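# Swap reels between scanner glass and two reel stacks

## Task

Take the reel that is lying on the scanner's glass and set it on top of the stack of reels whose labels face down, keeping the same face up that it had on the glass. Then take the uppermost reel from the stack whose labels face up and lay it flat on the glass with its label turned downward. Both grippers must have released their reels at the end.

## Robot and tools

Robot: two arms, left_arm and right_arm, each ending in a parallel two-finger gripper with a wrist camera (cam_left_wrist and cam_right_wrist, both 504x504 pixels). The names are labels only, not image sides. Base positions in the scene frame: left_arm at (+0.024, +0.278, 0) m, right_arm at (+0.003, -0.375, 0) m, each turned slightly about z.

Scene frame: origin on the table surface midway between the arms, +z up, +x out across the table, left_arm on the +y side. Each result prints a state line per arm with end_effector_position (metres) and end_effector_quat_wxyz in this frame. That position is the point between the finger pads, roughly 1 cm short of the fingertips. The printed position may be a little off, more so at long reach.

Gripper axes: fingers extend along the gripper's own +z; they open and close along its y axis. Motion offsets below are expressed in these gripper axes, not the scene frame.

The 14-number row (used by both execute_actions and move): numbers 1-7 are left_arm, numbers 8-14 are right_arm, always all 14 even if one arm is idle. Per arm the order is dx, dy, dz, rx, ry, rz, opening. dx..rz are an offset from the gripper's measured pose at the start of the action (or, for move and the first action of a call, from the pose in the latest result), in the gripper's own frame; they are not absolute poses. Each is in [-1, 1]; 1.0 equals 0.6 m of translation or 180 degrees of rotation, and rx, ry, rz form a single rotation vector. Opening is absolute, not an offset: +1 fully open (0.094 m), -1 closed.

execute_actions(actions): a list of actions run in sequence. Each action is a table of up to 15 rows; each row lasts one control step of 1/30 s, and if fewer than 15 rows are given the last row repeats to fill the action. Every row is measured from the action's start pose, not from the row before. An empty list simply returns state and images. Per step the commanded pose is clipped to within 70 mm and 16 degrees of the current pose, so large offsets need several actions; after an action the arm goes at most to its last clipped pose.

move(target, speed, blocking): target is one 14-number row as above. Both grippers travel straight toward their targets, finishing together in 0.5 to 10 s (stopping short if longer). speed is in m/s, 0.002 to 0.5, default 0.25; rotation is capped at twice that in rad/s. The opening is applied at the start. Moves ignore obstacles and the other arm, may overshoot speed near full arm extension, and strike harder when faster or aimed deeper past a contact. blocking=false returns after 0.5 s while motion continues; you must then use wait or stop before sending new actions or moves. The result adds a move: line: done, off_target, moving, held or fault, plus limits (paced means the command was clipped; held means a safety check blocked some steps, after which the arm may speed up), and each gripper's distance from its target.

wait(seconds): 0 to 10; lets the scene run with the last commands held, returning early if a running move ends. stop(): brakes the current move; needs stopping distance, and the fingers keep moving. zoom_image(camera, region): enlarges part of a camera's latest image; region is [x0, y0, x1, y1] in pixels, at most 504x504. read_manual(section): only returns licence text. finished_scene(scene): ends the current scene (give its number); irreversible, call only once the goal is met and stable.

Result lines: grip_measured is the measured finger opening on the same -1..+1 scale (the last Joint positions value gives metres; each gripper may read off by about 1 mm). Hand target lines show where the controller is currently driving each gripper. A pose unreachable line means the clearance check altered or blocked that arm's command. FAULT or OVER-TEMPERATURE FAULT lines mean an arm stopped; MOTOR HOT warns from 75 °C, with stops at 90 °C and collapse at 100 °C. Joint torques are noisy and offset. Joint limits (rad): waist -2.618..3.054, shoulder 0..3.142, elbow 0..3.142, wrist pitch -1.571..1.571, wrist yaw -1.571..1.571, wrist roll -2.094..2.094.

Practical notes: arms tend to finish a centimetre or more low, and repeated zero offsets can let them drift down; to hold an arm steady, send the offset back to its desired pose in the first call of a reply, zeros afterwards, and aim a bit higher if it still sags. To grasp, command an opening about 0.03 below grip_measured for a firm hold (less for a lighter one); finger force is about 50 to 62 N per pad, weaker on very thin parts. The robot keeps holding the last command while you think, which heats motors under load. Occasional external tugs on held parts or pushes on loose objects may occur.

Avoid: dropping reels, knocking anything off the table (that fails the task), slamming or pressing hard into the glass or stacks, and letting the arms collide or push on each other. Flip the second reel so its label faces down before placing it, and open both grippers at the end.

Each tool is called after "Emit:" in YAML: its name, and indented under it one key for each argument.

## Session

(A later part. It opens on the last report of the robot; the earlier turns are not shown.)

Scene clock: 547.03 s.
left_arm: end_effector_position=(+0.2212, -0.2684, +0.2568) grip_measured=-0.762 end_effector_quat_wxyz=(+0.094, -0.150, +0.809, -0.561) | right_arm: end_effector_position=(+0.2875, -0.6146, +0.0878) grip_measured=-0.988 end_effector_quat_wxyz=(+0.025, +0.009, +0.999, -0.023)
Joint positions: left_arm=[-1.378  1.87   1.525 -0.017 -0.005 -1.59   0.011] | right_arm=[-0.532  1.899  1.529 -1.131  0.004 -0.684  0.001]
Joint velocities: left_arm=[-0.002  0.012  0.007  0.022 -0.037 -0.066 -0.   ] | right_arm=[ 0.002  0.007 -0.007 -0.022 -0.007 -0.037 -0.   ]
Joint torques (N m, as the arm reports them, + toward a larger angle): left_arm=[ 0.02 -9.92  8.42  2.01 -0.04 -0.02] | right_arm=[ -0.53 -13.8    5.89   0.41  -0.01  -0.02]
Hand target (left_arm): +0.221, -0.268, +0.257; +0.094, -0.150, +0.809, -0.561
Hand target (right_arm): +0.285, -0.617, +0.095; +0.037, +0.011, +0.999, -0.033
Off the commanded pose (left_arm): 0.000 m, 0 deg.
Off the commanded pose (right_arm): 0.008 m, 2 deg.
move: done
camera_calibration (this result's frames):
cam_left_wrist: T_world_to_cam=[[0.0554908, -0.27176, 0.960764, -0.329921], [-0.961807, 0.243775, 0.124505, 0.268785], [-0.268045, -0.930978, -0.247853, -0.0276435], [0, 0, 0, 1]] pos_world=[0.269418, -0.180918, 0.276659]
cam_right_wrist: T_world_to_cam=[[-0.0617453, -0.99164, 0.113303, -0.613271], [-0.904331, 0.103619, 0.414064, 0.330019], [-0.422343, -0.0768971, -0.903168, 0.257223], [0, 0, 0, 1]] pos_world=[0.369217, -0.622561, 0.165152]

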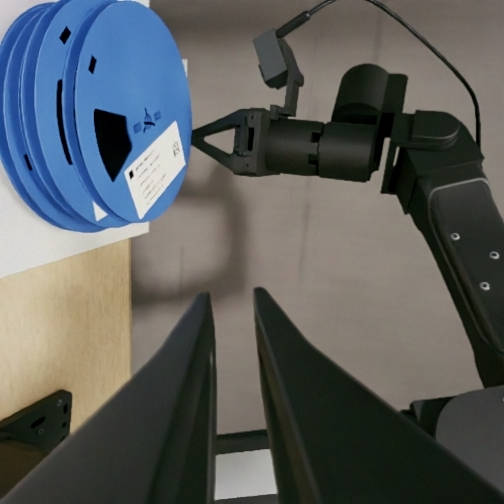

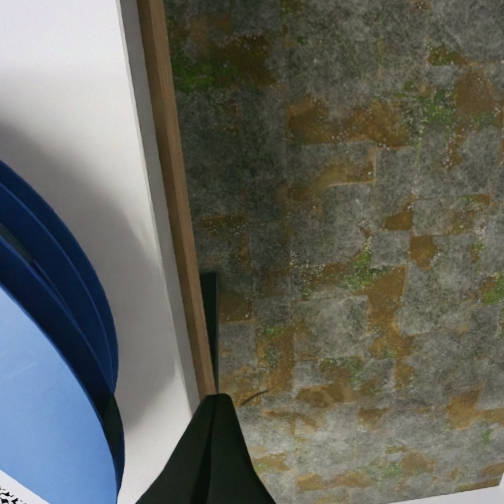

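Emit:
move:
  target: [0,0,0,0,0,0,-0.76,0,0.11,-0.025,0,0,0,-1]
  speed: 0.03

Scene clock: 554.77 s.
left_arm: end_effector_position=(+0.2212, -0.2684, +0.2568) grip_measured=-0.762 end_effector_quat_wxyz=(+0.094, -0.150, +0.809, -0.561) | right_arm: end_effector_position=(+0.2923, -0.5546, +0.0953) grip_measured=-0.988 end_effector_quat_wxyz=(+0.025, +0.010, +0.999, -0.023)
Joint positions: left_arm=[-1.378  1.87   1.525 -0.017 -0.005 -1.59   0.011] | right_arm=[-0.383  1.778  1.403 -1.13   0.013 -0.533  0.001]
Joint velocities: left_arm=[-0.022  0.007  0.027  0.022 -0.022  0.007  0.001] | right_arm=[-0.002  0.002  0.012  0.007 -0.007  0.081 -0.001]
Joint torques (N m, as the arm reports them, + toward a larger angle): left_arm=[ 0.02 -9.92  8.41  2.   -0.04 -0.03] | right_arm=[  0.63 -12.07   5.69   0.2    0.03   0.1 ]
Hand target (left_arm): +0.221, -0.268, +0.257; +0.094, -0.150, +0.809, -0.561
Hand target (right_arm): +0.288, -0.548, +0.100; +0.026, +0.009, +0.999, -0.023
Off the commanded pose (left_arm): 0.000 m, 0 deg.
Off the commanded pose (right_arm): 0.009 m, 0 deg.
move: done
camera_calibration (this result's frames):
cam_left_wrist: T_world_to_cam=[[0.0554908, -0.27176, 0.960764, -0.329921], [-0.961807, 0.243775, 0.124505, 0.268785], [-0.268045, -0.930978, -0.247853, -0.0276435], [0, 0, 0, 1]] pos_world=[0.269418, -0.180918, 0.276659]
cam_right_wrist: T_world_to_cam=[[-0.0635408, -0.991628, 0.112409, -0.553714], [-0.904108, 0.104889, 0.41423, 0.325675], [-0.422553, -0.0753091, -0.903204, 0.271587], [0, 0, 0, 1]] pos_world=[0.374022, -0.562786, 0.172636]

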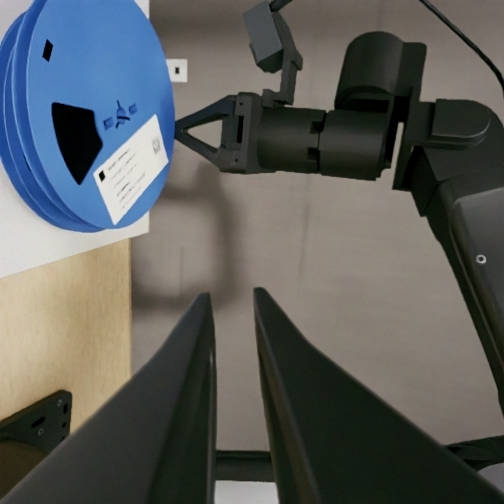

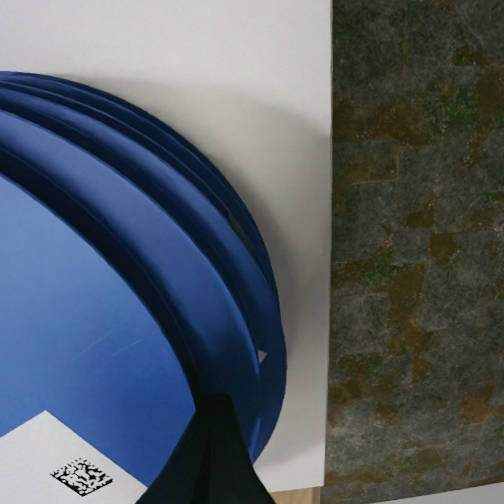

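Emit:
move:
  target: [0,0.18,0.213,0.03,0,0,-0.76,0,0,0,0,0,0,-1]
  speed: 0.08

Scene clock: 564.43 s.
left_arm: end_effector_position=(+0.2463, -0.3384, +0.0909) grip_measured=-0.762 end_effector_quat_wxyz=(+0.097, -0.148, +0.797, -0.578) | right_arm: end_effector_position=(+0.2923, -0.5546, +0.0953) grip_measured=-0.988 end_effector_quat_wxyz=(+0.025, +0.011, +0.999, -0.023)
Joint positions: left_arm=[-1.378  2.358  1.549  0.49  -0.005 -1.59   0.011] | right_arm=[-0.383  1.778  1.403 -1.13   0.013 -0.531  0.001]
Joint velocities: left_arm=[-0.017  0.002 -0.007 -0.007  0.007  0.022 -0.   ] | right_arm=[ 0.007 -0.012 -0.027  0.007  0.051 -0.022  0.001]
Joint torques (N m, as the arm reports them, + toward a larger angle): left_arm=[  0.2  -13.34  10.6    2.13  -0.03   0.  ] | right_arm=[ 0.03 -9.54  7.33  0.29  0.    0.  ]
Hand target (left_arm): +0.250, -0.345, +0.111; +0.101, -0.145, +0.782, -0.598
Hand target (right_arm): +0.292, -0.555, +0.095; +0.025, +0.010, +0.999, -0.023
Off the commanded pose (left_arm): 0.021 m, 3 deg.
Off the commanded pose (right_arm): 0.000 m, 0 deg.
move: off_target (left_arm)
camera_calibration (this result's frames):
cam_left_wrist: T_world_to_cam=[[0.0419593, -0.233932, 0.971347, -0.175746], [-0.963389, 0.248197, 0.10139, 0.334574], [-0.264804, -0.940039, -0.214953, -0.134073], [0, 0, 0, 1]] pos_world=[0.294196, -0.250187, 0.107969]
cam_right_wrist: T_world_to_cam=[[-0.065817, -0.991493, 0.112289, -0.552963], [-0.90391, 0.106906, 0.414146, 0.326744], [-0.422628, -0.0742414, -0.903257, 0.272206], [0, 0, 0, 1]] pos_world=[0.373995, -0.562981, 0.172644]

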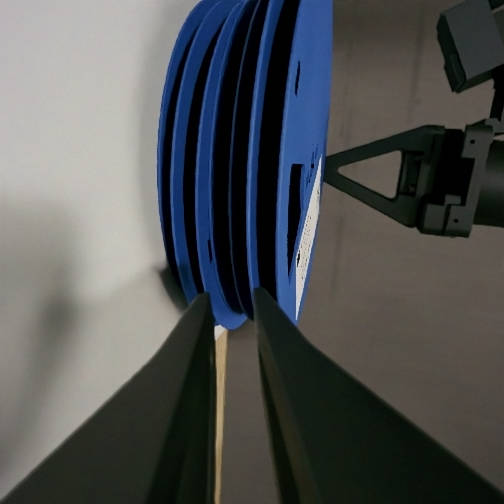

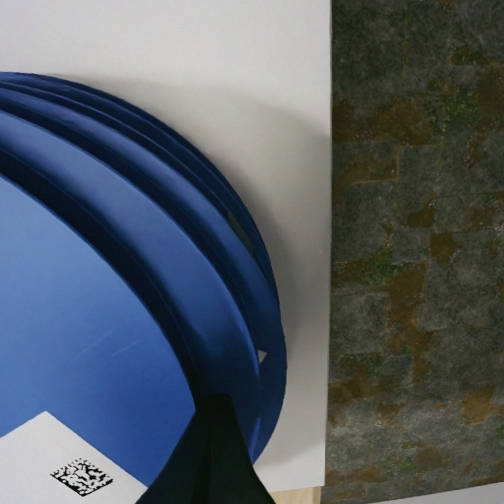

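Emit:
move:
  target: [0,-0.05,0.004,0,0,0,-0.76,0,0,0,0,0,0,-1]
  speed: 0.03

Scene clock: 570.93 s.
left_arm: end_effector_position=(+0.2487, -0.3452, +0.1012) grip_measured=-0.762 end_effector_quat_wxyz=(+0.095, -0.149, +0.803, -0.570) | right_arm: end_effector_position=(+0.2923, -0.5546, +0.0953) grip_measured=-0.988 end_effector_quat_wxyz=(+0.025, +0.011, +0.999, -0.023)
Joint positions: left_arm=[-1.378  2.358  1.617  0.402 -0.005 -1.59   0.011] | right_arm=[-0.383  1.778  1.403 -1.13   0.013 -0.531  0.001]
Joint velocities: left_arm=[-0.007  0.017  0.017 -0.081 -0.037  0.066 -0.   ] | right_arm=[-0.007 -0.002  0.002 -0.051 -0.022  0.037 -0.001]
Joint torques (N m, as the arm reports them, + toward a larger angle): left_arm=[  0.1  -14.58  10.5    1.84  -0.03  -0.02] | right_arm=[ 0.03 -9.52  7.32  0.28  0.01  0.01]
Hand target (left_arm): +0.250, -0.349, +0.119; +0.097, -0.148, +0.797, -0.578
Hand target (right_arm): +0.292, -0.555, +0.095; +0.025, +0.011, +0.999, -0.023
Off the commanded pose (left_arm): 0.018 m, 1 deg.
Off the commanded pose (right_arm): 0.000 m, 0 deg.
move: off_target (left_arm)
camera_calibration (this result's frames):
cam_left_wrist: T_world_to_cam=[[0.048309, -0.251683, 0.966603, -0.194701], [-0.962689, 0.246241, 0.112229, 0.335632], [-0.266263, -0.93596, -0.230396, -0.134297], [0, 0, 0, 1]] pos_world=[0.296757, -0.257346, 0.11959]
cam_right_wrist: T_world_to_cam=[[-0.065817, -0.991493, 0.112289, -0.552963], [-0.90391, 0.106906, 0.414146, 0.326744], [-0.422628, -0.0742414, -0.903257, 0.272206], [0, 0, 0, 1]] pos_world=[0.373995, -0.562981, 0.172644]

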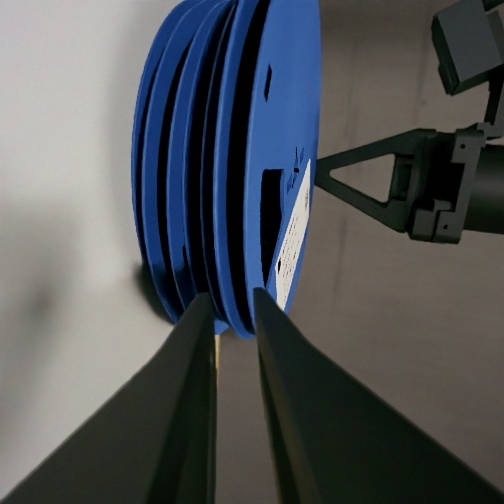

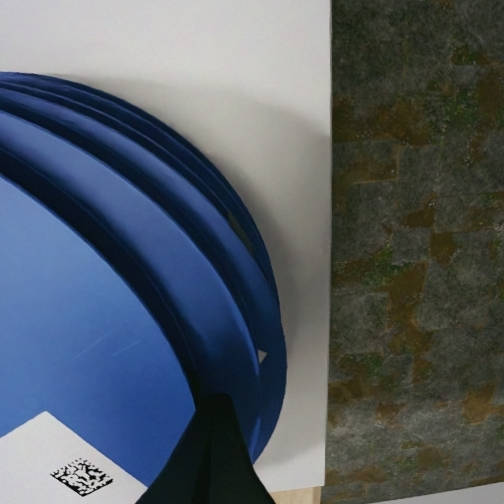

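Emit:
move:
  target: [0,-0.028,0.035,0,0,0,-0.76,0,0,0,0,0,0,-1]
  speed: 0.02

Scene clock: 576.83 s.
left_arm: end_effector_position=(+0.2559, -0.3653, +0.1039) grip_measured=-0.762 end_effector_quat_wxyz=(+0.095, -0.149, +0.804, -0.568) | right_arm: end_effector_position=(+0.2923, -0.5546, +0.0953) grip_measured=-0.988 end_effector_quat_wxyz=(+0.025, +0.011, +0.999, -0.023)
Joint positions: left_arm=[-1.378  2.43   1.768  0.319 -0.005 -1.59   0.011] | right_arm=[-0.383  1.778  1.403 -1.13   0.013 -0.531  0.001]
Joint velocities: left_arm=[ 0.002  0.002  0.007 -0.007 -0.051  0.022 -0.   ] | right_arm=[-0.007  0.007  0.002 -0.007 -0.022 -0.007  0.001]
Joint torques (N m, as the arm reports them, + toward a larger angle): left_arm=[  0.13 -13.63  10.84   1.82  -0.02  -0.02] | right_arm=[ 0.05 -9.53  7.35  0.28  0.    0.01]
Hand target (left_arm): +0.258, -0.368, +0.110; +0.095, -0.149, +0.803, -0.570
Hand target (right_arm): +0.292, -0.555, +0.095; +0.025, +0.011, +0.999, -0.023
Off the commanded pose (left_arm): 0.007 m, 0 deg.
Off the commanded pose (right_arm): 0.000 m, 0 deg.
move: done
camera_calibration (this result's frames):
cam_left_wrist: T_world_to_cam=[[0.0497984, -0.255846, 0.965434, -0.204429], [-0.962514, 0.245752, 0.114774, 0.346714], [-0.266621, -0.934959, -0.234018, -0.149746], [0, 0, 0, 1]] pos_world=[0.303971, -0.277514, 0.122526]
cam_right_wrist: T_world_to_cam=[[-0.065817, -0.991493, 0.112289, -0.552963], [-0.90391, 0.106906, 0.414146, 0.326744], [-0.422628, -0.0742414, -0.903257, 0.272206], [0, 0, 0, 1]] pos_world=[0.373995, -0.562981, 0.172644]

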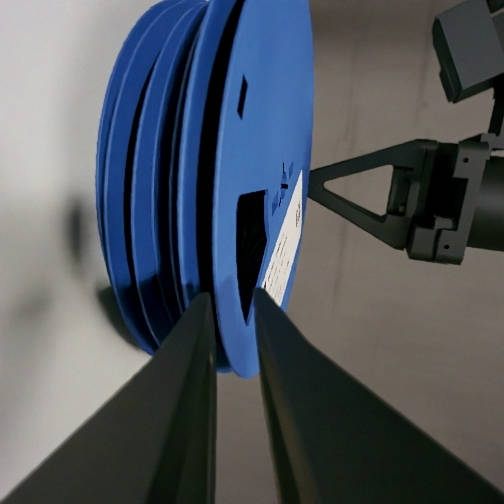

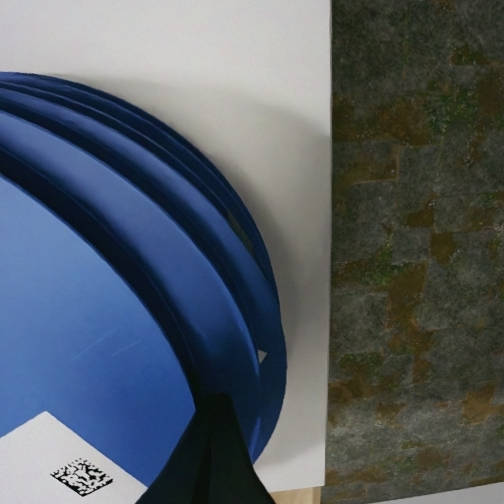

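Emit:
move:
  target: [0,-0.018,0.034,0,0,0,-0.68,0,0,0,0,0,0,-1]
  speed: 0.015

Scene clock: 583.57 s.
left_arm: end_effector_position=(+0.2621, -0.3827, +0.0999) grip_measured=-0.682 end_effector_quat_wxyz=(+0.094, -0.150, +0.807, -0.564) | right_arm: end_effector_position=(+0.2923, -0.5555, +0.0953) grip_measured=-0.988 end_effector_quat_wxyz=(+0.025, +0.011, +0.999, -0.025)
Joint positions: left_arm=[-1.378  2.51   1.912  0.244 -0.005 -1.59   0.015] | right_arm=[-0.383  1.778  1.403 -1.128  0.018 -0.531  0.001]
Joint velocities: left_arm=[-0.007  0.012  0.002 -0.022 -0.066  0.066 -0.001] | right_arm=[-0.002  0.007 -0.012  0.022 -0.007 -0.007 -0.   ]
Joint torques (N m, as the arm reports them, + toward a larger angle): left_arm=[  0.1  -14.16  11.12   1.9   -0.02  -0.02] | right_arm=[ 0.04 -9.55  7.35  0.28 -0.02  0.01]
Hand target (left_arm): +0.264, -0.386, +0.108; +0.095, -0.149, +0.804, -0.568
Hand target (right_arm): +0.292, -0.555, +0.095; +0.025, +0.011, +0.999, -0.023
Off the commanded pose (left_arm): 0.008 m, 1 deg.
Off the commanded pose (right_arm): 0.001 m, 0 deg.
move: done
camera_calibration (this result's frames):
cam_left_wrist: T_world_to_cam=[[0.0531429, -0.265196, 0.962729, -0.209584], [-0.962106, 0.244611, 0.12049, 0.356305], [-0.267447, -0.93265, -0.242147, -0.163344], [0, 0, 0, 1]] pos_world=[0.310255, -0.29508, 0.119288]
cam_right_wrist: T_world_to_cam=[[-0.0660325, -0.990952, 0.116852, -0.553915], [-0.903642, 0.109053, 0.414171, 0.327942], [-0.423167, -0.0782433, -0.902667, 0.270062], [0, 0, 0, 1]] pos_world=[0.374047, -0.563536, 0.172678]

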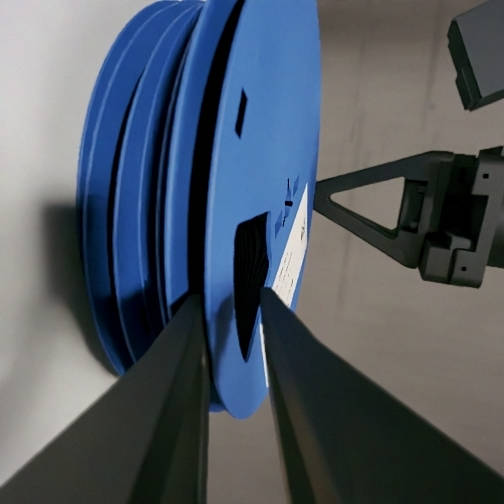

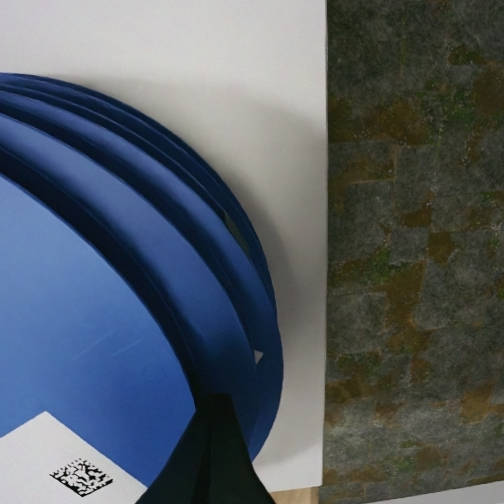

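Emit:
execute_actions:
  actions:
    - [[0,0,0,0,0,0,-0.8,0,0,0,0,0,0,-1]]
    - [[0,0.003,0.002,0,0,0,-0.9,0,0,0,0,0,0,-1]]
    - [[0,0,0,0,0,0,-1,0,0,0,0,0,0,-1]]
    - [[0,0,0,0,0,0,-1,0,0,0,0,0,0,-1]]

Scene clock: 589.53 s.
left_arm: end_effector_position=(+0.2631, -0.3853, +0.1045) grip_measured=-0.963 end_effector_quat_wxyz=(+0.096, -0.148, +0.798, -0.576) | right_arm: end_effector_position=(+0.2938, -0.5600, +0.0957) grip_measured=-0.988 end_effector_quat_wxyz=(+0.027, +0.011, +0.999, -0.036)
Joint positions: left_arm=[-1.378  2.515  1.913  0.278 -0.005 -1.59   0.002] | right_arm=[-0.383  1.778  1.403 -1.113  0.035 -0.531  0.001]
Joint velocities: left_arm=[ 0.002 -0.002 -0.007 -0.007  0.007 -0.051  0.   ] | right_arm=[ 0.012 -0.007  0.002 -0.037 -0.081 -0.037 -0.   ]
Joint torques (N m, as the arm reports them, + toward a larger angle): left_arm=[  0.03 -14.56   8.06   1.89  -0.04  -0.02] | right_arm=[ 0.03 -9.56  7.39  0.29 -0.01  0.03]
Hand target (left_arm): +0.263, -0.384, +0.101; +0.095, -0.149, +0.802, -0.570
Hand target (right_arm): +0.293, -0.559, +0.096; +0.026, +0.011, +0.999, -0.034
Off the commanded pose (left_arm): 0.003 m, 1 deg.
Off the commanded pose (right_arm): 0.001 m, 0 deg.
camera_calibration (this result's frames):
cam_left_wrist: T_world_to_cam=[[0.0435808, -0.238465, 0.970173, -0.202704], [-0.963217, 0.247718, 0.104156, 0.360516], [-0.265166, -0.939026, -0.218898, -0.169949], [0, 0, 0, 1]] pos_world=[0.311024, -0.297231, 0.121907]
cam_right_wrist: T_world_to_cam=[[-0.0677488, -0.988032, 0.138572, -0.558245], [-0.904876, 0.119353, 0.408601, 0.336258], [-0.42025, -0.0977085, -0.902132, 0.258832], [0, 0, 0, 1]] pos_world=[0.375225, -0.566408, 0.173463]

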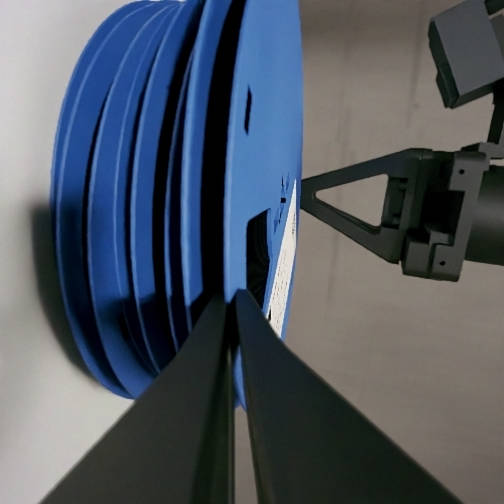

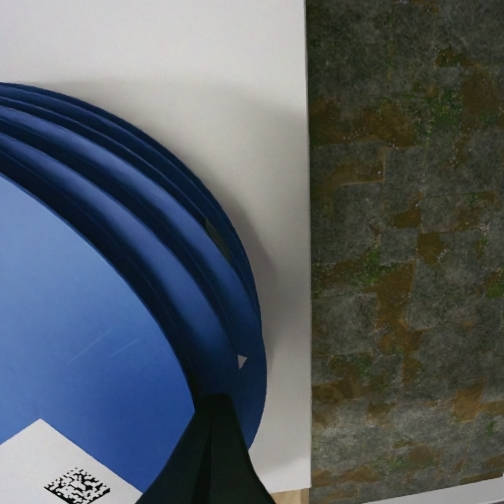

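Gripped. Right backs off (-y, then up); left lifts.

Emit:
move:
  target: [0,0,0,0,0,0,-1,0,-0.08,-0.08,0,0,0,-1]
  speed: 0.1

Emit:
move:
  target: [0,-0.15,-0.1,0,0,0,-1,0,-0.1,-0.2,0,0,0,-1]
  speed: 0.06

Scene clock: 595.80 s.
left_arm: end_effector_position=(+0.2634, -0.3863, +0.1077) grip_measured=-0.969 end_effector_quat_wxyz=(+0.097, -0.147, +0.795, -0.581) | right_arm: end_effector_position=(+0.2882, -0.6027, +0.1474) grip_measured=-0.988 end_effector_quat_wxyz=(+0.028, +0.012, +0.999, -0.044)
Joint positions: left_arm=[-1.378  2.515  1.913  0.292 -0.005 -1.59   0.001] | right_arm=[-0.49   1.837  1.681 -1.317  0.036 -0.638  0.001]
Joint velocities: left_arm=[ 0.002 -0.007 -0.007  0.081  0.022 -0.007 -0.001] | right_arm=[ 0.002 -0.022 -0.007 -0.007  0.022 -0.037  0.   ]
Joint torques (N m, as the arm reports them, + toward a larger angle): left_arm=[  0.02 -14.56   8.05   1.89  -0.03  -0.02] | right_arm=[-0.25 -8.34  9.89  0.25 -0.06 -0.02]
Hand target (left_arm): +0.263, -0.385, +0.105; +0.096, -0.148, +0.798, -0.576
Hand target (right_arm): +0.290, -0.605, +0.147; +0.026, +0.011, +0.999, -0.037
Off the commanded pose (left_arm): 0.003 m, 1 deg.
Off the commanded pose (right_arm): 0.003 m, 1 deg.
move: done
camera_calibration (this result's frames):
cam_left_wrist: T_world_to_cam=[[0.0392109, -0.226248, 0.97328, -0.200475], [-0.963669, 0.24898, 0.0967015, 0.362177], [-0.264206, -0.941711, -0.208266, -0.172521], [0, 0, 0, 1]] pos_world=[0.311298, -0.297997, 0.124166]
cam_right_wrist: T_world_to_cam=[[-0.0695352, -0.985678, 0.153635, -0.608269], [-0.905826, 0.126903, 0.404197, 0.320658], [-0.417905, -0.111061, -0.901677, 0.290126], [0, 0, 0, 1]] pos_world=[0.36941, -0.608028, 0.225442]

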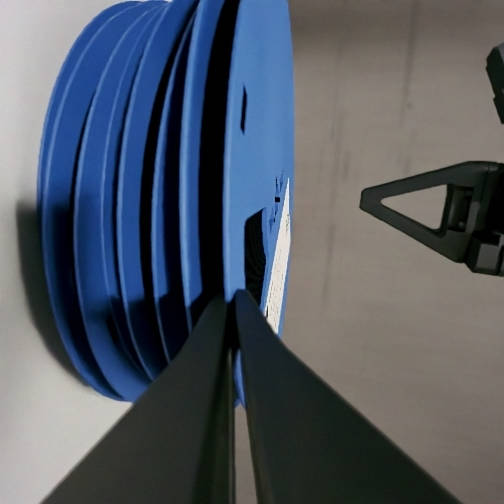

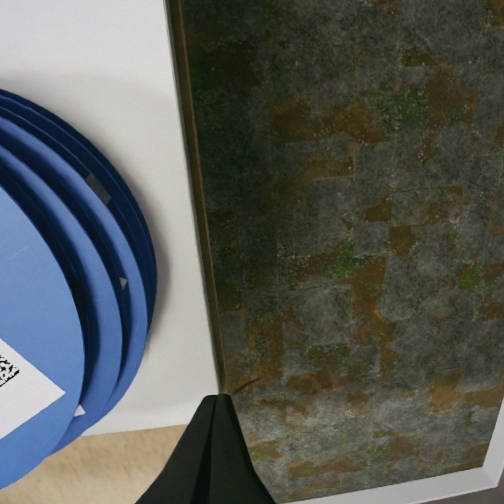

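Scene clock: 598.47 s.
left_arm: end_effector_position=(+0.2533, -0.3580, +0.1775) grip_measured=-0.986 end_effector_quat_wxyz=(+0.093, -0.151, +0.814, -0.554) | right_arm: end_effector_position=(+0.2845, -0.6536, +0.2537) grip_measured=-0.988 end_effector_quat_wxyz=(+0.092, +0.009, +0.989, -0.112)
Joint positions: left_arm=[-1.378  2.306  1.887  0.04  -0.005 -1.59   0.001] | right_arm=[-0.598  1.902  2.174 -1.555  0.036 -0.754  0.001]
Joint velocities: left_arm=[-0.007  0.002  0.012 -0.022 -0.007 -0.037 -0.   ] | right_arm=[-0.017 -0.007  0.007 -0.051 -0.066  0.066  0.   ]
Joint torques (N m, as the arm reports them, + toward a larger angle): left_arm=[  0.01 -16.65   8.53   2.24  -0.04  -0.03] | right_arm=[ -0.46 -12.84   9.41   0.55  -0.07  -0.04]
Hand target (left_arm): +0.253, -0.357, +0.211; +0.097, -0.147, +0.795, -0.581
Hand target (right_arm): +0.280, -0.652, +0.271; +0.108, +0.010, +0.986, -0.124
Off the commanded pose (left_arm): 0.034 m, 4 deg.
Off the commanded pose (right_arm): 0.019 m, 11 deg.
joint sent to its limit (right arm) — the command would take joint 4 (wrist pitch) past its lower limit, so that joint was sent only as far as its limit.
move: off_target (left_arm, right_arm)
camera_calibration (this result's frames):
cam_left_wrist: T_world_to_cam=[[0.0611547, -0.287593, 0.955798, -0.286089], [-0.961042, 0.241638, 0.134197, 0.328666], [-0.269551, -0.926769, -0.261612, -0.117818], [0, 0, 0, 1]] pos_world=[0.3016, -0.270885, 0.198514]
cam_right_wrist: T_world_to_cam=[[-0.0895311, -0.956323, 0.278265, -0.681799], [-0.949177, 0.166568, 0.267055, 0.353823], [-0.301741, -0.240213, -0.922632, 0.266695], [0, 0, 0, 1]] pos_world=[0.355271, -0.646892, 0.341292]

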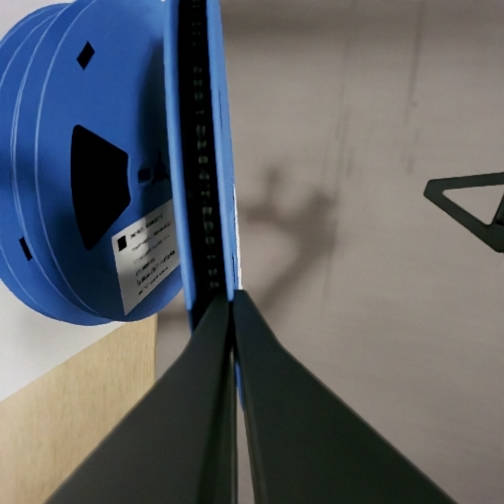

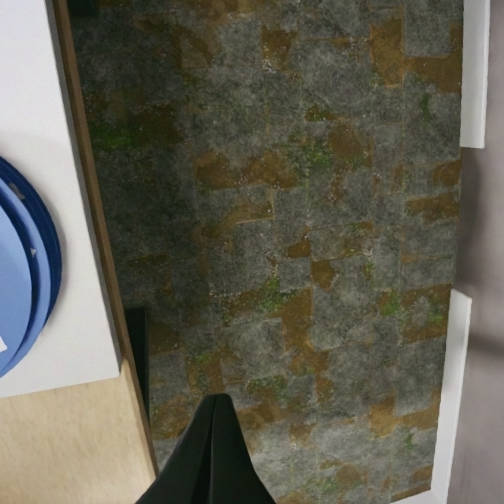

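Emit:
move:
  target: [0,-0.1,-0.3,0,0,0,-1,0,0,0,0,0,0,-1]
  speed: 0.12

Emit:
move:
  target: [0,0,0,0,0,0.5,-1,0,0,0,0,0,0,-1]
  speed: 0.3

Emit:
move:
  target: [0,0,0,0,0,0.5,-1,0,0,0,0,0,0,-1]
  speed: 0.3

Scene clock: 608.93 s.
left_arm: end_effector_position=(+0.2051, -0.2232, +0.2818) grip_measured=-0.986 end_effector_quat_wxyz=(+0.090, -0.153, +0.826, -0.535) | right_arm: end_effector_position=(+0.2845, -0.6536, +0.2537) grip_measured=-0.988 end_effector_quat_wxyz=(+0.091, +0.009, +0.989, -0.112)
Joint positions: left_arm=[-1.378  1.702  1.477 -0.2   -0.005 -1.59   0.001] | right_arm=[-0.598  1.902  2.174 -1.555  0.036 -0.755  0.001]
Joint velocities: left_arm=[-0.027 -0.007 -0.007  0.037  0.022  0.051  0.   ] | right_arm=[-0.007  0.002 -0.012  0.007 -0.066 -0.095  0.001]
Joint torques (N m, as the arm reports them, + toward a larger angle): left_arm=[ -0.58 -10.57   7.72   2.23  -0.11  -0.06] | right_arm=[  0.04 -10.45   6.89   0.66   0.02   0.01]
Hand target (left_arm): +0.201, -0.221, +0.299; +0.093, -0.151, +0.814, -0.554
Hand target (right_arm): +0.284, -0.654, +0.254; +0.092, +0.009, +0.989, -0.112
Off the commanded pose (left_arm): 0.018 m, 3 deg.
Off the commanded pose (right_arm): 0.000 m, 0 deg.
move: off_target (left_arm)
camera_calibration (this result's frames):
cam_left_wrist: T_world_to_cam=[[0.0757835, -0.328489, 0.941463, -0.352137], [-0.958779, 0.235312, 0.159281, 0.226831], [-0.273859, -0.914726, -0.297116, 0.0349466], [0, 0, 0, 1]] pos_world=[0.253737, -0.137083, 0.305778]
cam_right_wrist: T_world_to_cam=[[-0.0887846, -0.95635, 0.278411, -0.682066], [-0.949253, 0.165911, 0.267194, 0.35338], [-0.301722, -0.24056, -0.922548, 0.266442], [0, 0, 0, 1]] pos_world=[0.355281, -0.646828, 0.34128]

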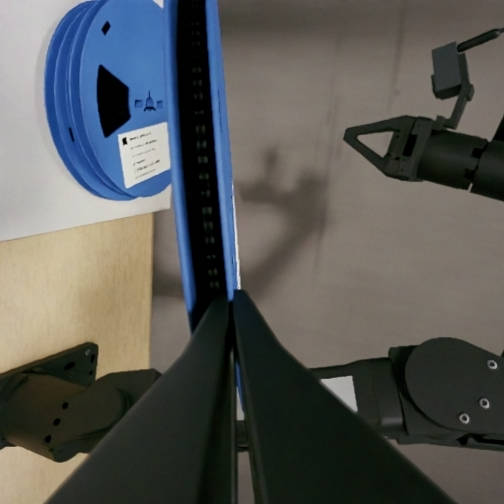

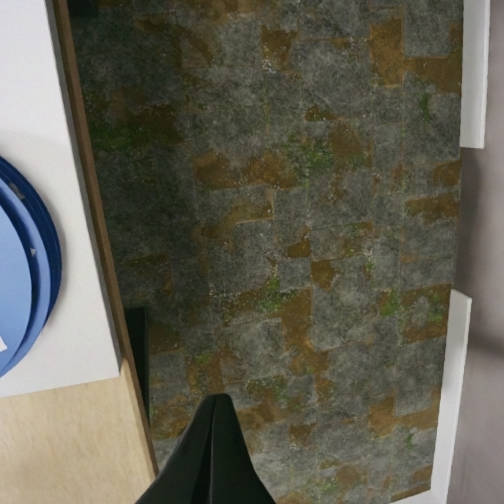

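Scene clock: 612.17 s.
left_arm: end_effector_position=(+0.2041, -0.2203, +0.2752) grip_measured=-0.986 end_effector_quat_wxyz=(+0.430, +0.476, +0.702, -0.310) | right_arm: end_effector_position=(+0.2845, -0.6536, +0.2537) grip_measured=-0.988 end_effector_quat_wxyz=(+0.091, +0.009, +0.989, -0.112)
Joint positions: left_arm=[-1.378  1.702  1.477 -0.229 -0.005 -0.032  0.001] | right_arm=[-0.598  1.902  2.174 -1.555  0.036 -0.755  0.001]
Joint velocities: left_arm=[-0.002 -0.022 -0.012 -0.007  0.007  0.066 -0.001] | right_arm=[-0.007  0.012  0.007 -0.022 -0.007 -0.022 -0.   ]
Joint torques (N m, as the arm reports them, + toward a larger angle): left_arm=[ 0.02 -8.37  8.39  2.26 -0.04  0.07] | right_arm=[  0.02 -10.45   6.93   0.66   0.01   0.02]
Hand target (left_arm): +0.205, -0.223, +0.282; +0.441, +0.476, +0.693, -0.315
Hand target (right_arm): +0.284, -0.654, +0.254; +0.091, +0.009, +0.989, -0.112
Off the commanded pose (left_arm): 0.007 m, 2 deg.
Off the commanded pose (right_arm): 0.000 m, 0 deg.
move: done
camera_calibration (this result's frames):
cam_left_wrist: T_world_to_cam=[[-0.965729, -0.259338, 0.0105834, 0.13906], [-0.231108, 0.840614, -0.489854, 0.38971], [0.118141, -0.475512, -0.87174, 0.210293], [0, 0, 0, 1]] pos_world=[0.199515, -0.191536, 0.37275]
cam_right_wrist: T_world_to_cam=[[-0.0887846, -0.95635, 0.278411, -0.682066], [-0.949253, 0.165911, 0.267194, 0.35338], [-0.301722, -0.24056, -0.922548, 0.266442], [0, 0, 0, 1]] pos_world=[0.355281, -0.646828, 0.34128]

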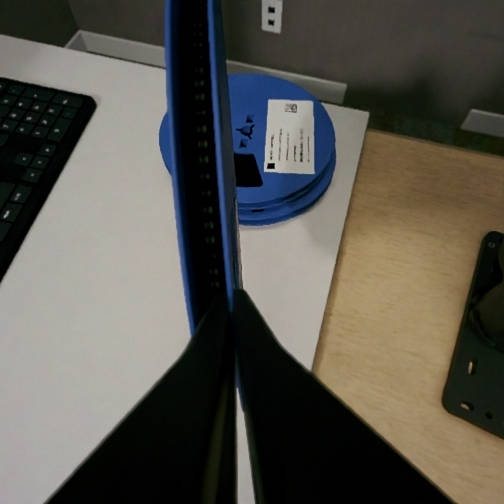

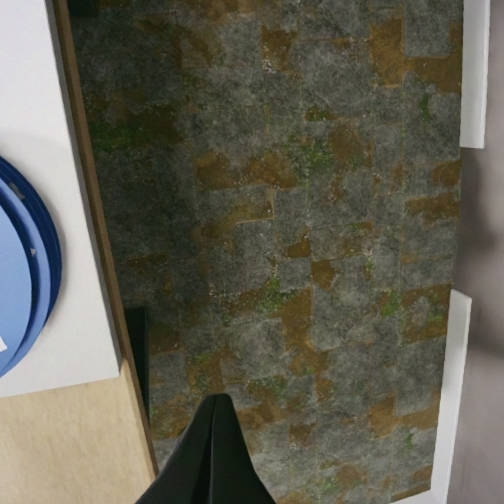

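Scene clock: 615.40 s.
left_arm: end_effector_position=(+0.2030, -0.2173, +0.2689) grip_measured=-0.987 end_effector_quat_wxyz=(+0.511, +0.839, +0.165, +0.080) | right_arm: end_effector_position=(+0.2845, -0.6536, +0.2537) grip_measured=-0.988 end_effector_quat_wxyz=(+0.091, +0.009, +0.989, -0.112)
Joint positions: left_arm=[-1.378  1.702  1.477 -0.258 -0.005  1.529  0.001] | right_arm=[-0.598  1.902  2.174 -1.555  0.036 -0.755  0.001]
Joint velocities: left_arm=[-0.002 -0.012 -0.012  0.007 -0.022  0.037  0.001] | right_arm=[-0.017  0.002  0.007 -0.007 -0.007 -0.081  0.   ]
Joint torques (N m, as the arm reports them, + toward a larger angle): left_arm=[ 0.03 -8.35  8.36  2.23 -0.04  0.03] | right_arm=[  0.   -10.46   6.94   0.66   0.01   0.03]
Hand target (left_arm): +0.204, -0.220, +0.275; +0.523, +0.833, +0.160, +0.084
Hand target (right_arm): +0.284, -0.654, +0.254; +0.091, +0.009, +0.989, -0.112
Off the commanded pose (left_arm): 0.007 m, 2 deg.
Off the commanded pose (right_arm): 0.000 m, 0 deg.
move: done
camera_calibration (this result's frames):
cam_left_wrist: T_world_to_cam=[[-0.165561, 0.509838, -0.844189, 0.373405], [0.610364, 0.725333, 0.318352, -0.0293255], [0.774626, -0.462556, -0.431274, -0.0425234], [0, 0, 0, 1]] pos_world=[0.11266, -0.188775, 0.306221]
cam_right_wrist: T_world_to_cam=[[-0.0887846, -0.95635, 0.278411, -0.682066], [-0.949253, 0.165911, 0.267194, 0.35338], [-0.301722, -0.24056, -0.922548, 0.266442], [0, 0, 0, 1]] pos_world=[0.355281, -0.646828, 0.34128]

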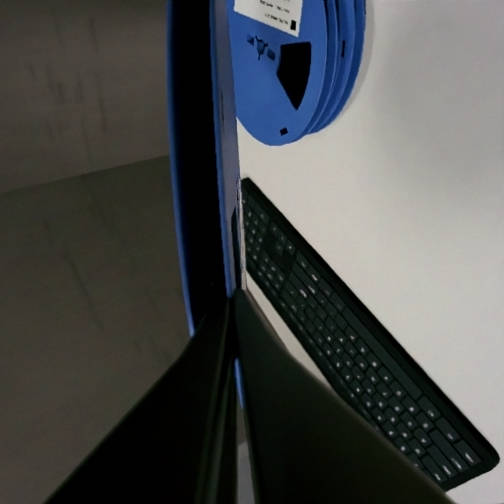

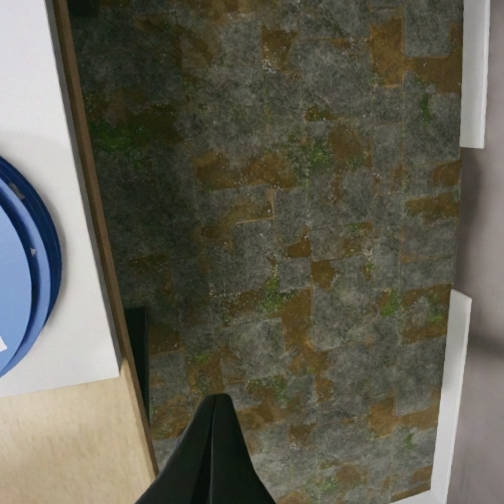

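Emit:
move:
  target: [0.362,-0.425,-0.305,-0.053,0.123,-0.064,-1,0,0,0,0,0,0,-1]
  speed: 0.12

Scene clock: 634.20 s.
left_arm: end_effector_position=(+0.2977, +0.1209, +0.1147) grip_measured=-0.986 end_effector_quat_wxyz=(+0.534, +0.745, +0.351, +0.192) | right_arm: end_effector_position=(+0.2845, -0.6536, +0.2537) grip_measured=-0.988 end_effector_quat_wxyz=(+0.091, +0.009, +0.989, -0.112)
Joint positions: left_arm=[-0.404  1.043  0.214  0.414  0.493  1.682  0.001] | right_arm=[-0.598  1.902  2.174 -1.555  0.036 -0.755  0.001]
Joint velocities: left_arm=[ 0.017 -0.007 -0.002  0.022 -0.095 -0.022  0.001] | right_arm=[-0.007 -0.002  0.002  0.022  0.007  0.081 -0.001]
Joint torques (N m, as the arm reports them, + toward a larger angle): left_arm=[ 0.69 -0.64  6.76  2.43  0.28  0.05] | right_arm=[  0.04 -10.45   6.87   0.65   0.01   0.01]
Hand target (left_arm): +0.299, +0.119, +0.121; +0.547, +0.740, +0.336, +0.200
Hand target (right_arm): +0.284, -0.654, +0.254; +0.091, +0.009, +0.989, -0.112
Off the commanded pose (left_arm): 0.006 m, 2 deg.
Off the commanded pose (right_arm): 0.000 m, 0 deg.
move: done
camera_calibration (this result's frames):
cam_left_wrist: T_world_to_cam=[[-0.331003, 0.27951, -0.901283, 0.170197], [0.212471, 0.952673, 0.217416, -0.180828], [0.919398, -0.119531, -0.374726, -0.117036], [0, 0, 0, 1]] pos_world=[0.202359, 0.110709, 0.148854]
cam_right_wrist: T_world_to_cam=[[-0.0887846, -0.95635, 0.278411, -0.682066], [-0.949253, 0.165911, 0.267194, 0.35338], [-0.301722, -0.24056, -0.922548, 0.266442], [0, 0, 0, 1]] pos_world=[0.355281, -0.646828, 0.34128]

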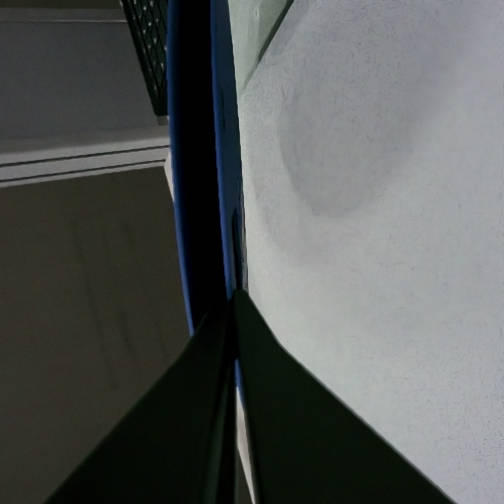

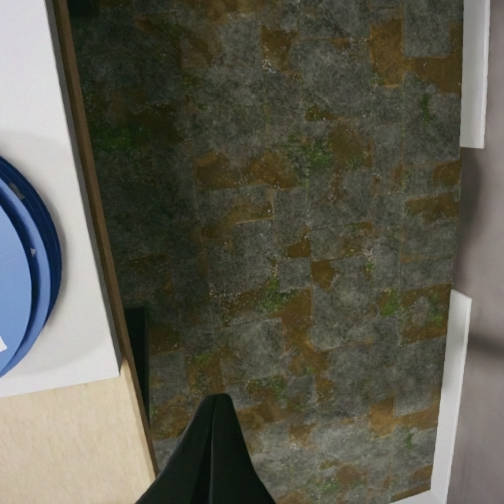

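Emit:
move:
  target: [0.07,-0.03,0.012,-0.04,0,0,-1,0,0,0,0,0,0,-1]
  speed: 0.05

Scene clock: 645.50 s.
left_arm: end_effector_position=(+0.3274, +0.1502, +0.0875) grip_measured=-0.986 end_effector_quat_wxyz=(+0.570, +0.715, +0.347, +0.209) | right_arm: end_effector_position=(+0.2845, -0.6536, +0.2537) grip_measured=-0.988 end_effector_quat_wxyz=(+0.091, +0.009, +0.989, -0.112)
Joint positions: left_arm=[-0.203  1.484  0.155  0.983  0.686  1.695  0.001] | right_arm=[-0.598  1.902  2.174 -1.555  0.036 -0.755  0.001]
Joint velocities: left_arm=[-0.007  0.007 -0.012  0.022  0.007 -0.051  0.001] | right_arm=[-0.027 -0.002  0.012  0.007 -0.022 -0.007  0.001]
Joint torques (N m, as the arm reports them, + toward a larger angle): left_arm=[ 0.77 -2.77  3.86  2.32  0.27 -0.07] | right_arm=[  0.04 -10.47   6.9    0.66   0.     0.03]
Hand target (left_arm): +0.326, +0.151, +0.092; +0.579, +0.710, +0.338, +0.213
Hand target (right_arm): +0.284, -0.654, +0.254; +0.091, +0.009, +0.989, -0.112
Off the commanded pose (left_arm): 0.005 m, 2 deg.
Off the commanded pose (right_arm): 0.000 m, 0 deg.
move: done
camera_calibration (this result's frames):
cam_left_wrist: T_world_to_cam=[[-0.274301, 0.20707, -0.939085, 0.142918], [0.182213, 0.970043, 0.160673, -0.196902], [0.944223, -0.127041, -0.303814, -0.164179], [0, 0, 0, 1]] pos_world=[0.230102, 0.140552, 0.11597]
cam_right_wrist: T_world_to_cam=[[-0.0887846, -0.95635, 0.278411, -0.682066], [-0.949253, 0.165911, 0.267194, 0.35338], [-0.301722, -0.24056, -0.922548, 0.266442], [0, 0, 0, 1]] pos_world=[0.355281, -0.646828, 0.34128]

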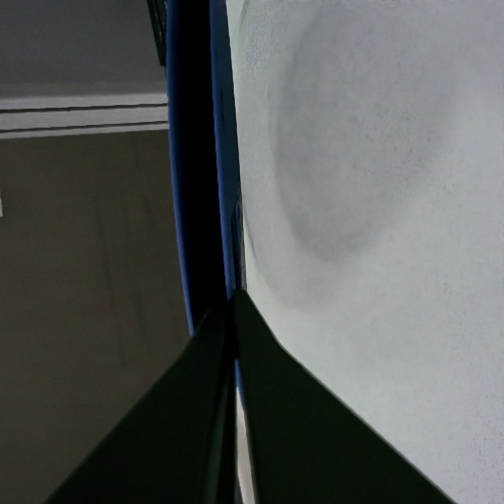

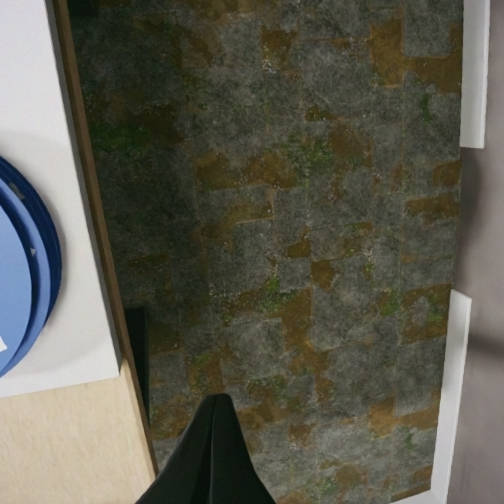

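Emit:
move:
  target: [0,-0.055,0.01,-0.03,0,0,-1,0,0,0,0,0,0,-1]
  speed: 0.02

Scene clock: 655.43 s.
left_arm: end_effector_position=(+0.3311, +0.1495, +0.0655) grip_measured=-0.986 end_effector_quat_wxyz=(+0.595, +0.697, +0.326, +0.235) | right_arm: end_effector_position=(+0.2845, -0.6536, +0.2537) grip_measured=-0.988 end_effector_quat_wxyz=(+0.091, +0.009, +0.989, -0.112)
Joint positions: left_arm=[-0.202  1.916  0.115  1.561  0.691  1.663  0.001] | right_arm=[-0.598  1.902  2.174 -1.555  0.036 -0.755  0.001]
Joint velocities: left_arm=[-0.012  0.002 -0.012 -0.081  0.022 -0.007  0.001] | right_arm=[-0.002 -0.007 -0.002 -0.11   0.022 -0.022  0.001]
Joint torques (N m, as the arm reports them, + toward a larger angle): left_arm=[ 0.56 -2.54  0.46  1.85  0.19 -0.06] | right_arm=[  0.01 -10.48   6.96   0.66   0.01   0.02]
Hand target (left_arm): +0.324, +0.150, +0.054; +0.588, +0.702, +0.339, +0.214
Hand target (right_arm): +0.284, -0.654, +0.254; +0.091, +0.009, +0.989, -0.112
Off the commanded pose (left_arm): 0.014 m, 2 deg.
Off the commanded pose (right_arm): 0.000 m, 0 deg.
joint sent to its limit (left arm) — the command would take joint 4 (wrist pitch) past its upper limit, so that joint was sent only as far as its limit.
move: off_target (left_arm)
camera_calibration (this result's frames):
cam_left_wrist: T_world_to_cam=[[-0.194318, 0.178575, -0.964547, 0.102859], [0.166584, 0.975015, 0.146953, -0.187981], [0.96669, -0.132122, -0.219211, -0.186737], [0, 0, 0, 1]] pos_world=[0.231819, 0.140244, 0.0859019]
cam_right_wrist: T_world_to_cam=[[-0.0887846, -0.95635, 0.278411, -0.682066], [-0.949253, 0.165911, 0.267194, 0.35338], [-0.301722, -0.24056, -0.922548, 0.266442], [0, 0, 0, 1]] pos_world=[0.355281, -0.646828, 0.34128]

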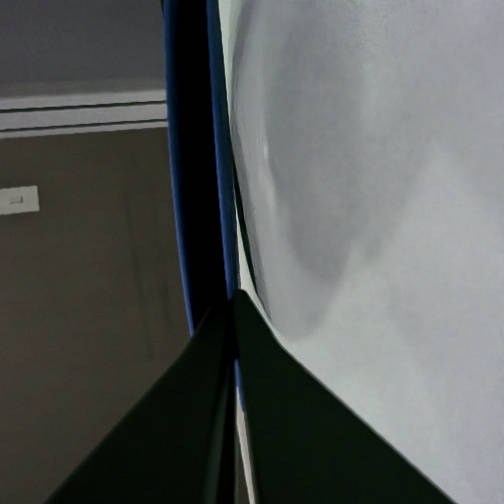

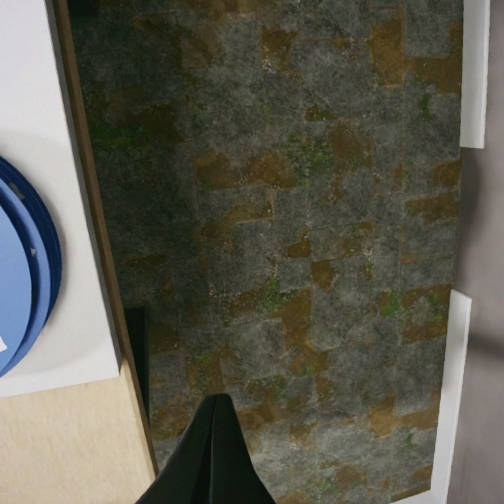

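Emit:
move:
  target: [0,-0.025,0.004,0.03,0,0,-0.9,0,0,0,0,0,0,-1]
  speed: 0.015

Emit:
move:
  target: [0,0,-0.07,0,0,0,-0.75,0,0,0,0,0,0,-1]
  speed: 0.03

Scene clock: 664.57 s.
left_arm: end_effector_position=(+0.3287, +0.1501, +0.0605) grip_measured=-0.902 end_effector_quat_wxyz=(+0.574, +0.715, +0.320, +0.238) | right_arm: end_effector_position=(+0.2845, -0.6536, +0.2537) grip_measured=-0.988 end_effector_quat_wxyz=(+0.091, +0.009, +0.989, -0.112)
Joint positions: left_arm=[-0.205  1.839  0.115  1.425  0.681  1.734  0.005] | right_arm=[-0.598  1.902  2.174 -1.555  0.036 -0.755  0.001]
Joint velocities: left_arm=[-0.007 -0.007 -0.017  0.007  0.037 -0.051  0.   ] | right_arm=[-0.027  0.007 -0.012  0.022  0.022  0.007  0.   ]
Joint torques (N m, as the arm reports them, + toward a larger angle): left_arm=[-0.53 -5.14  4.23  1.06 -0.05 -0.09] | right_arm=[  0.02 -10.43   6.95   0.66   0.01   0.02]
Hand target (left_arm): +0.330, +0.149, +0.051; +0.563, +0.722, +0.337, +0.220
Hand target (right_arm): +0.284, -0.654, +0.254; +0.091, +0.009, +0.989, -0.112
Off the commanded pose (left_arm): 0.010 m, 3 deg.
Off the commanded pose (right_arm): 0.000 m, 0 deg.
move: off_target (left_arm)
camera_calibration (this result's frames):
cam_left_wrist: T_world_to_cam=[[-0.202989, 0.233649, -0.950896, 0.0912473], [0.17583, 0.964026, 0.199341, -0.192056], [0.963265, -0.126732, -0.236769, -0.184027], [0, 0, 0, 1]] pos_world=[0.229558, 0.140505, 0.0814794]
cam_right_wrist: T_world_to_cam=[[-0.0887846, -0.95635, 0.278411, -0.682066], [-0.949253, 0.165911, 0.267194, 0.35338], [-0.301722, -0.24056, -0.922548, 0.266442], [0, 0, 0, 1]] pos_world=[0.355281, -0.646828, 0.34128]

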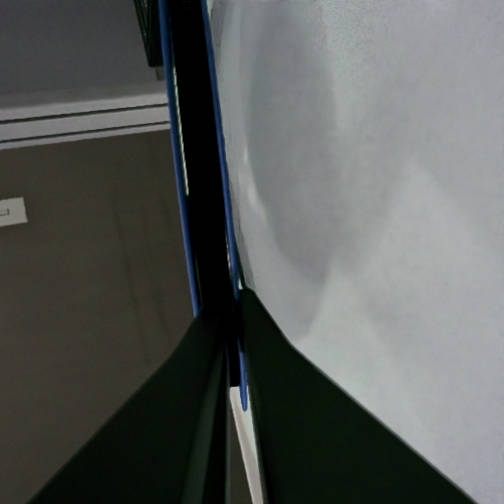

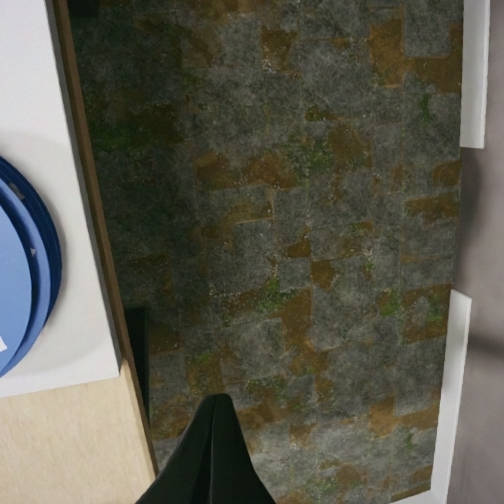

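Scene clock: 666.43 s.
left_arm: end_effector_position=(+0.3061, +0.1780, +0.0734) grip_measured=-0.752 end_effector_quat_wxyz=(+0.576, +0.711, +0.318, +0.247) | right_arm: end_effector_position=(+0.2845, -0.6536, +0.2537) grip_measured=-0.988 end_effector_quat_wxyz=(+0.091, +0.009, +0.989, -0.112)
Joint positions: left_arm=[-0.041  1.656  0.03   1.304  0.829  1.798  0.012] | right_arm=[-0.598  1.902  2.174 -1.555  0.036 -0.755  0.001]
Joint velocities: left_arm=[ 0.002 -0.012  0.002 -0.066  0.095  0.037  0.001] | right_arm=[ 0.002 -0.012 -0.007 -0.037 -0.037 -0.066  0.001]
Joint torques (N m, as the arm reports them, + toward a larger angle): left_arm=[ 0.73 -4.71  1.23  1.58  0.25  0.03] | right_arm=[  0.07 -10.43   6.91   0.65   0.02   0.03]
Hand target (left_arm): +0.299, +0.178, +0.070; +0.575, +0.714, +0.320, +0.238
Hand target (right_arm): +0.284, -0.654, +0.254; +0.091, +0.009, +0.989, -0.112
Off the commanded pose (left_arm): 0.008 m, 1 deg.
Off the commanded pose (right_arm): 0.000 m, 0 deg.
move: done
camera_calibration (this result's frames):
cam_left_wrist: T_world_to_cam=[[-0.186021, 0.231714, -0.954833, 0.0877985], [0.162815, 0.965629, 0.202614, -0.214055], [0.968962, -0.11777, -0.217353, -0.16047], [0, 0, 0, 1]] pos_world=[0.206673, 0.167455, 0.0923247]
cam_right_wrist: T_world_to_cam=[[-0.0887846, -0.95635, 0.278411, -0.682066], [-0.949253, 0.165911, 0.267194, 0.35338], [-0.301722, -0.24056, -0.922548, 0.266442], [0, 0, 0, 1]] pos_world=[0.355281, -0.646828, 0.34128]

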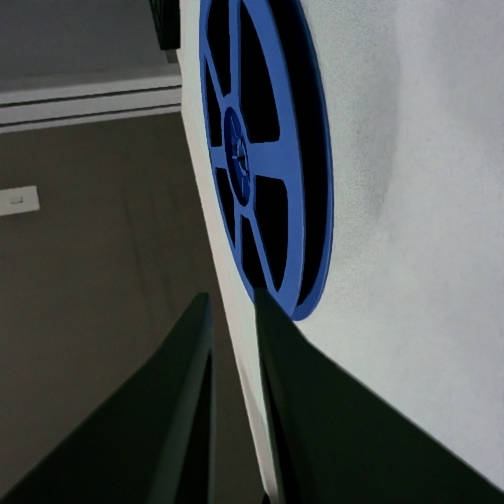

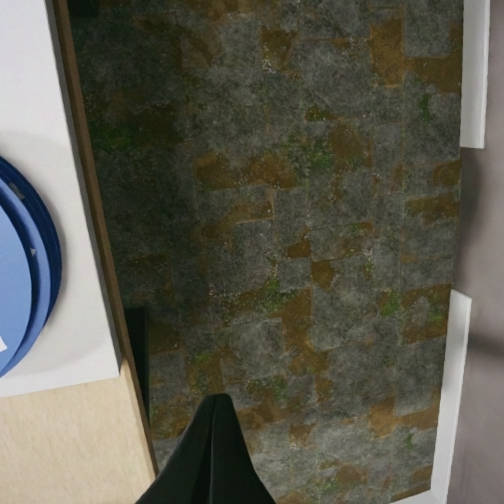

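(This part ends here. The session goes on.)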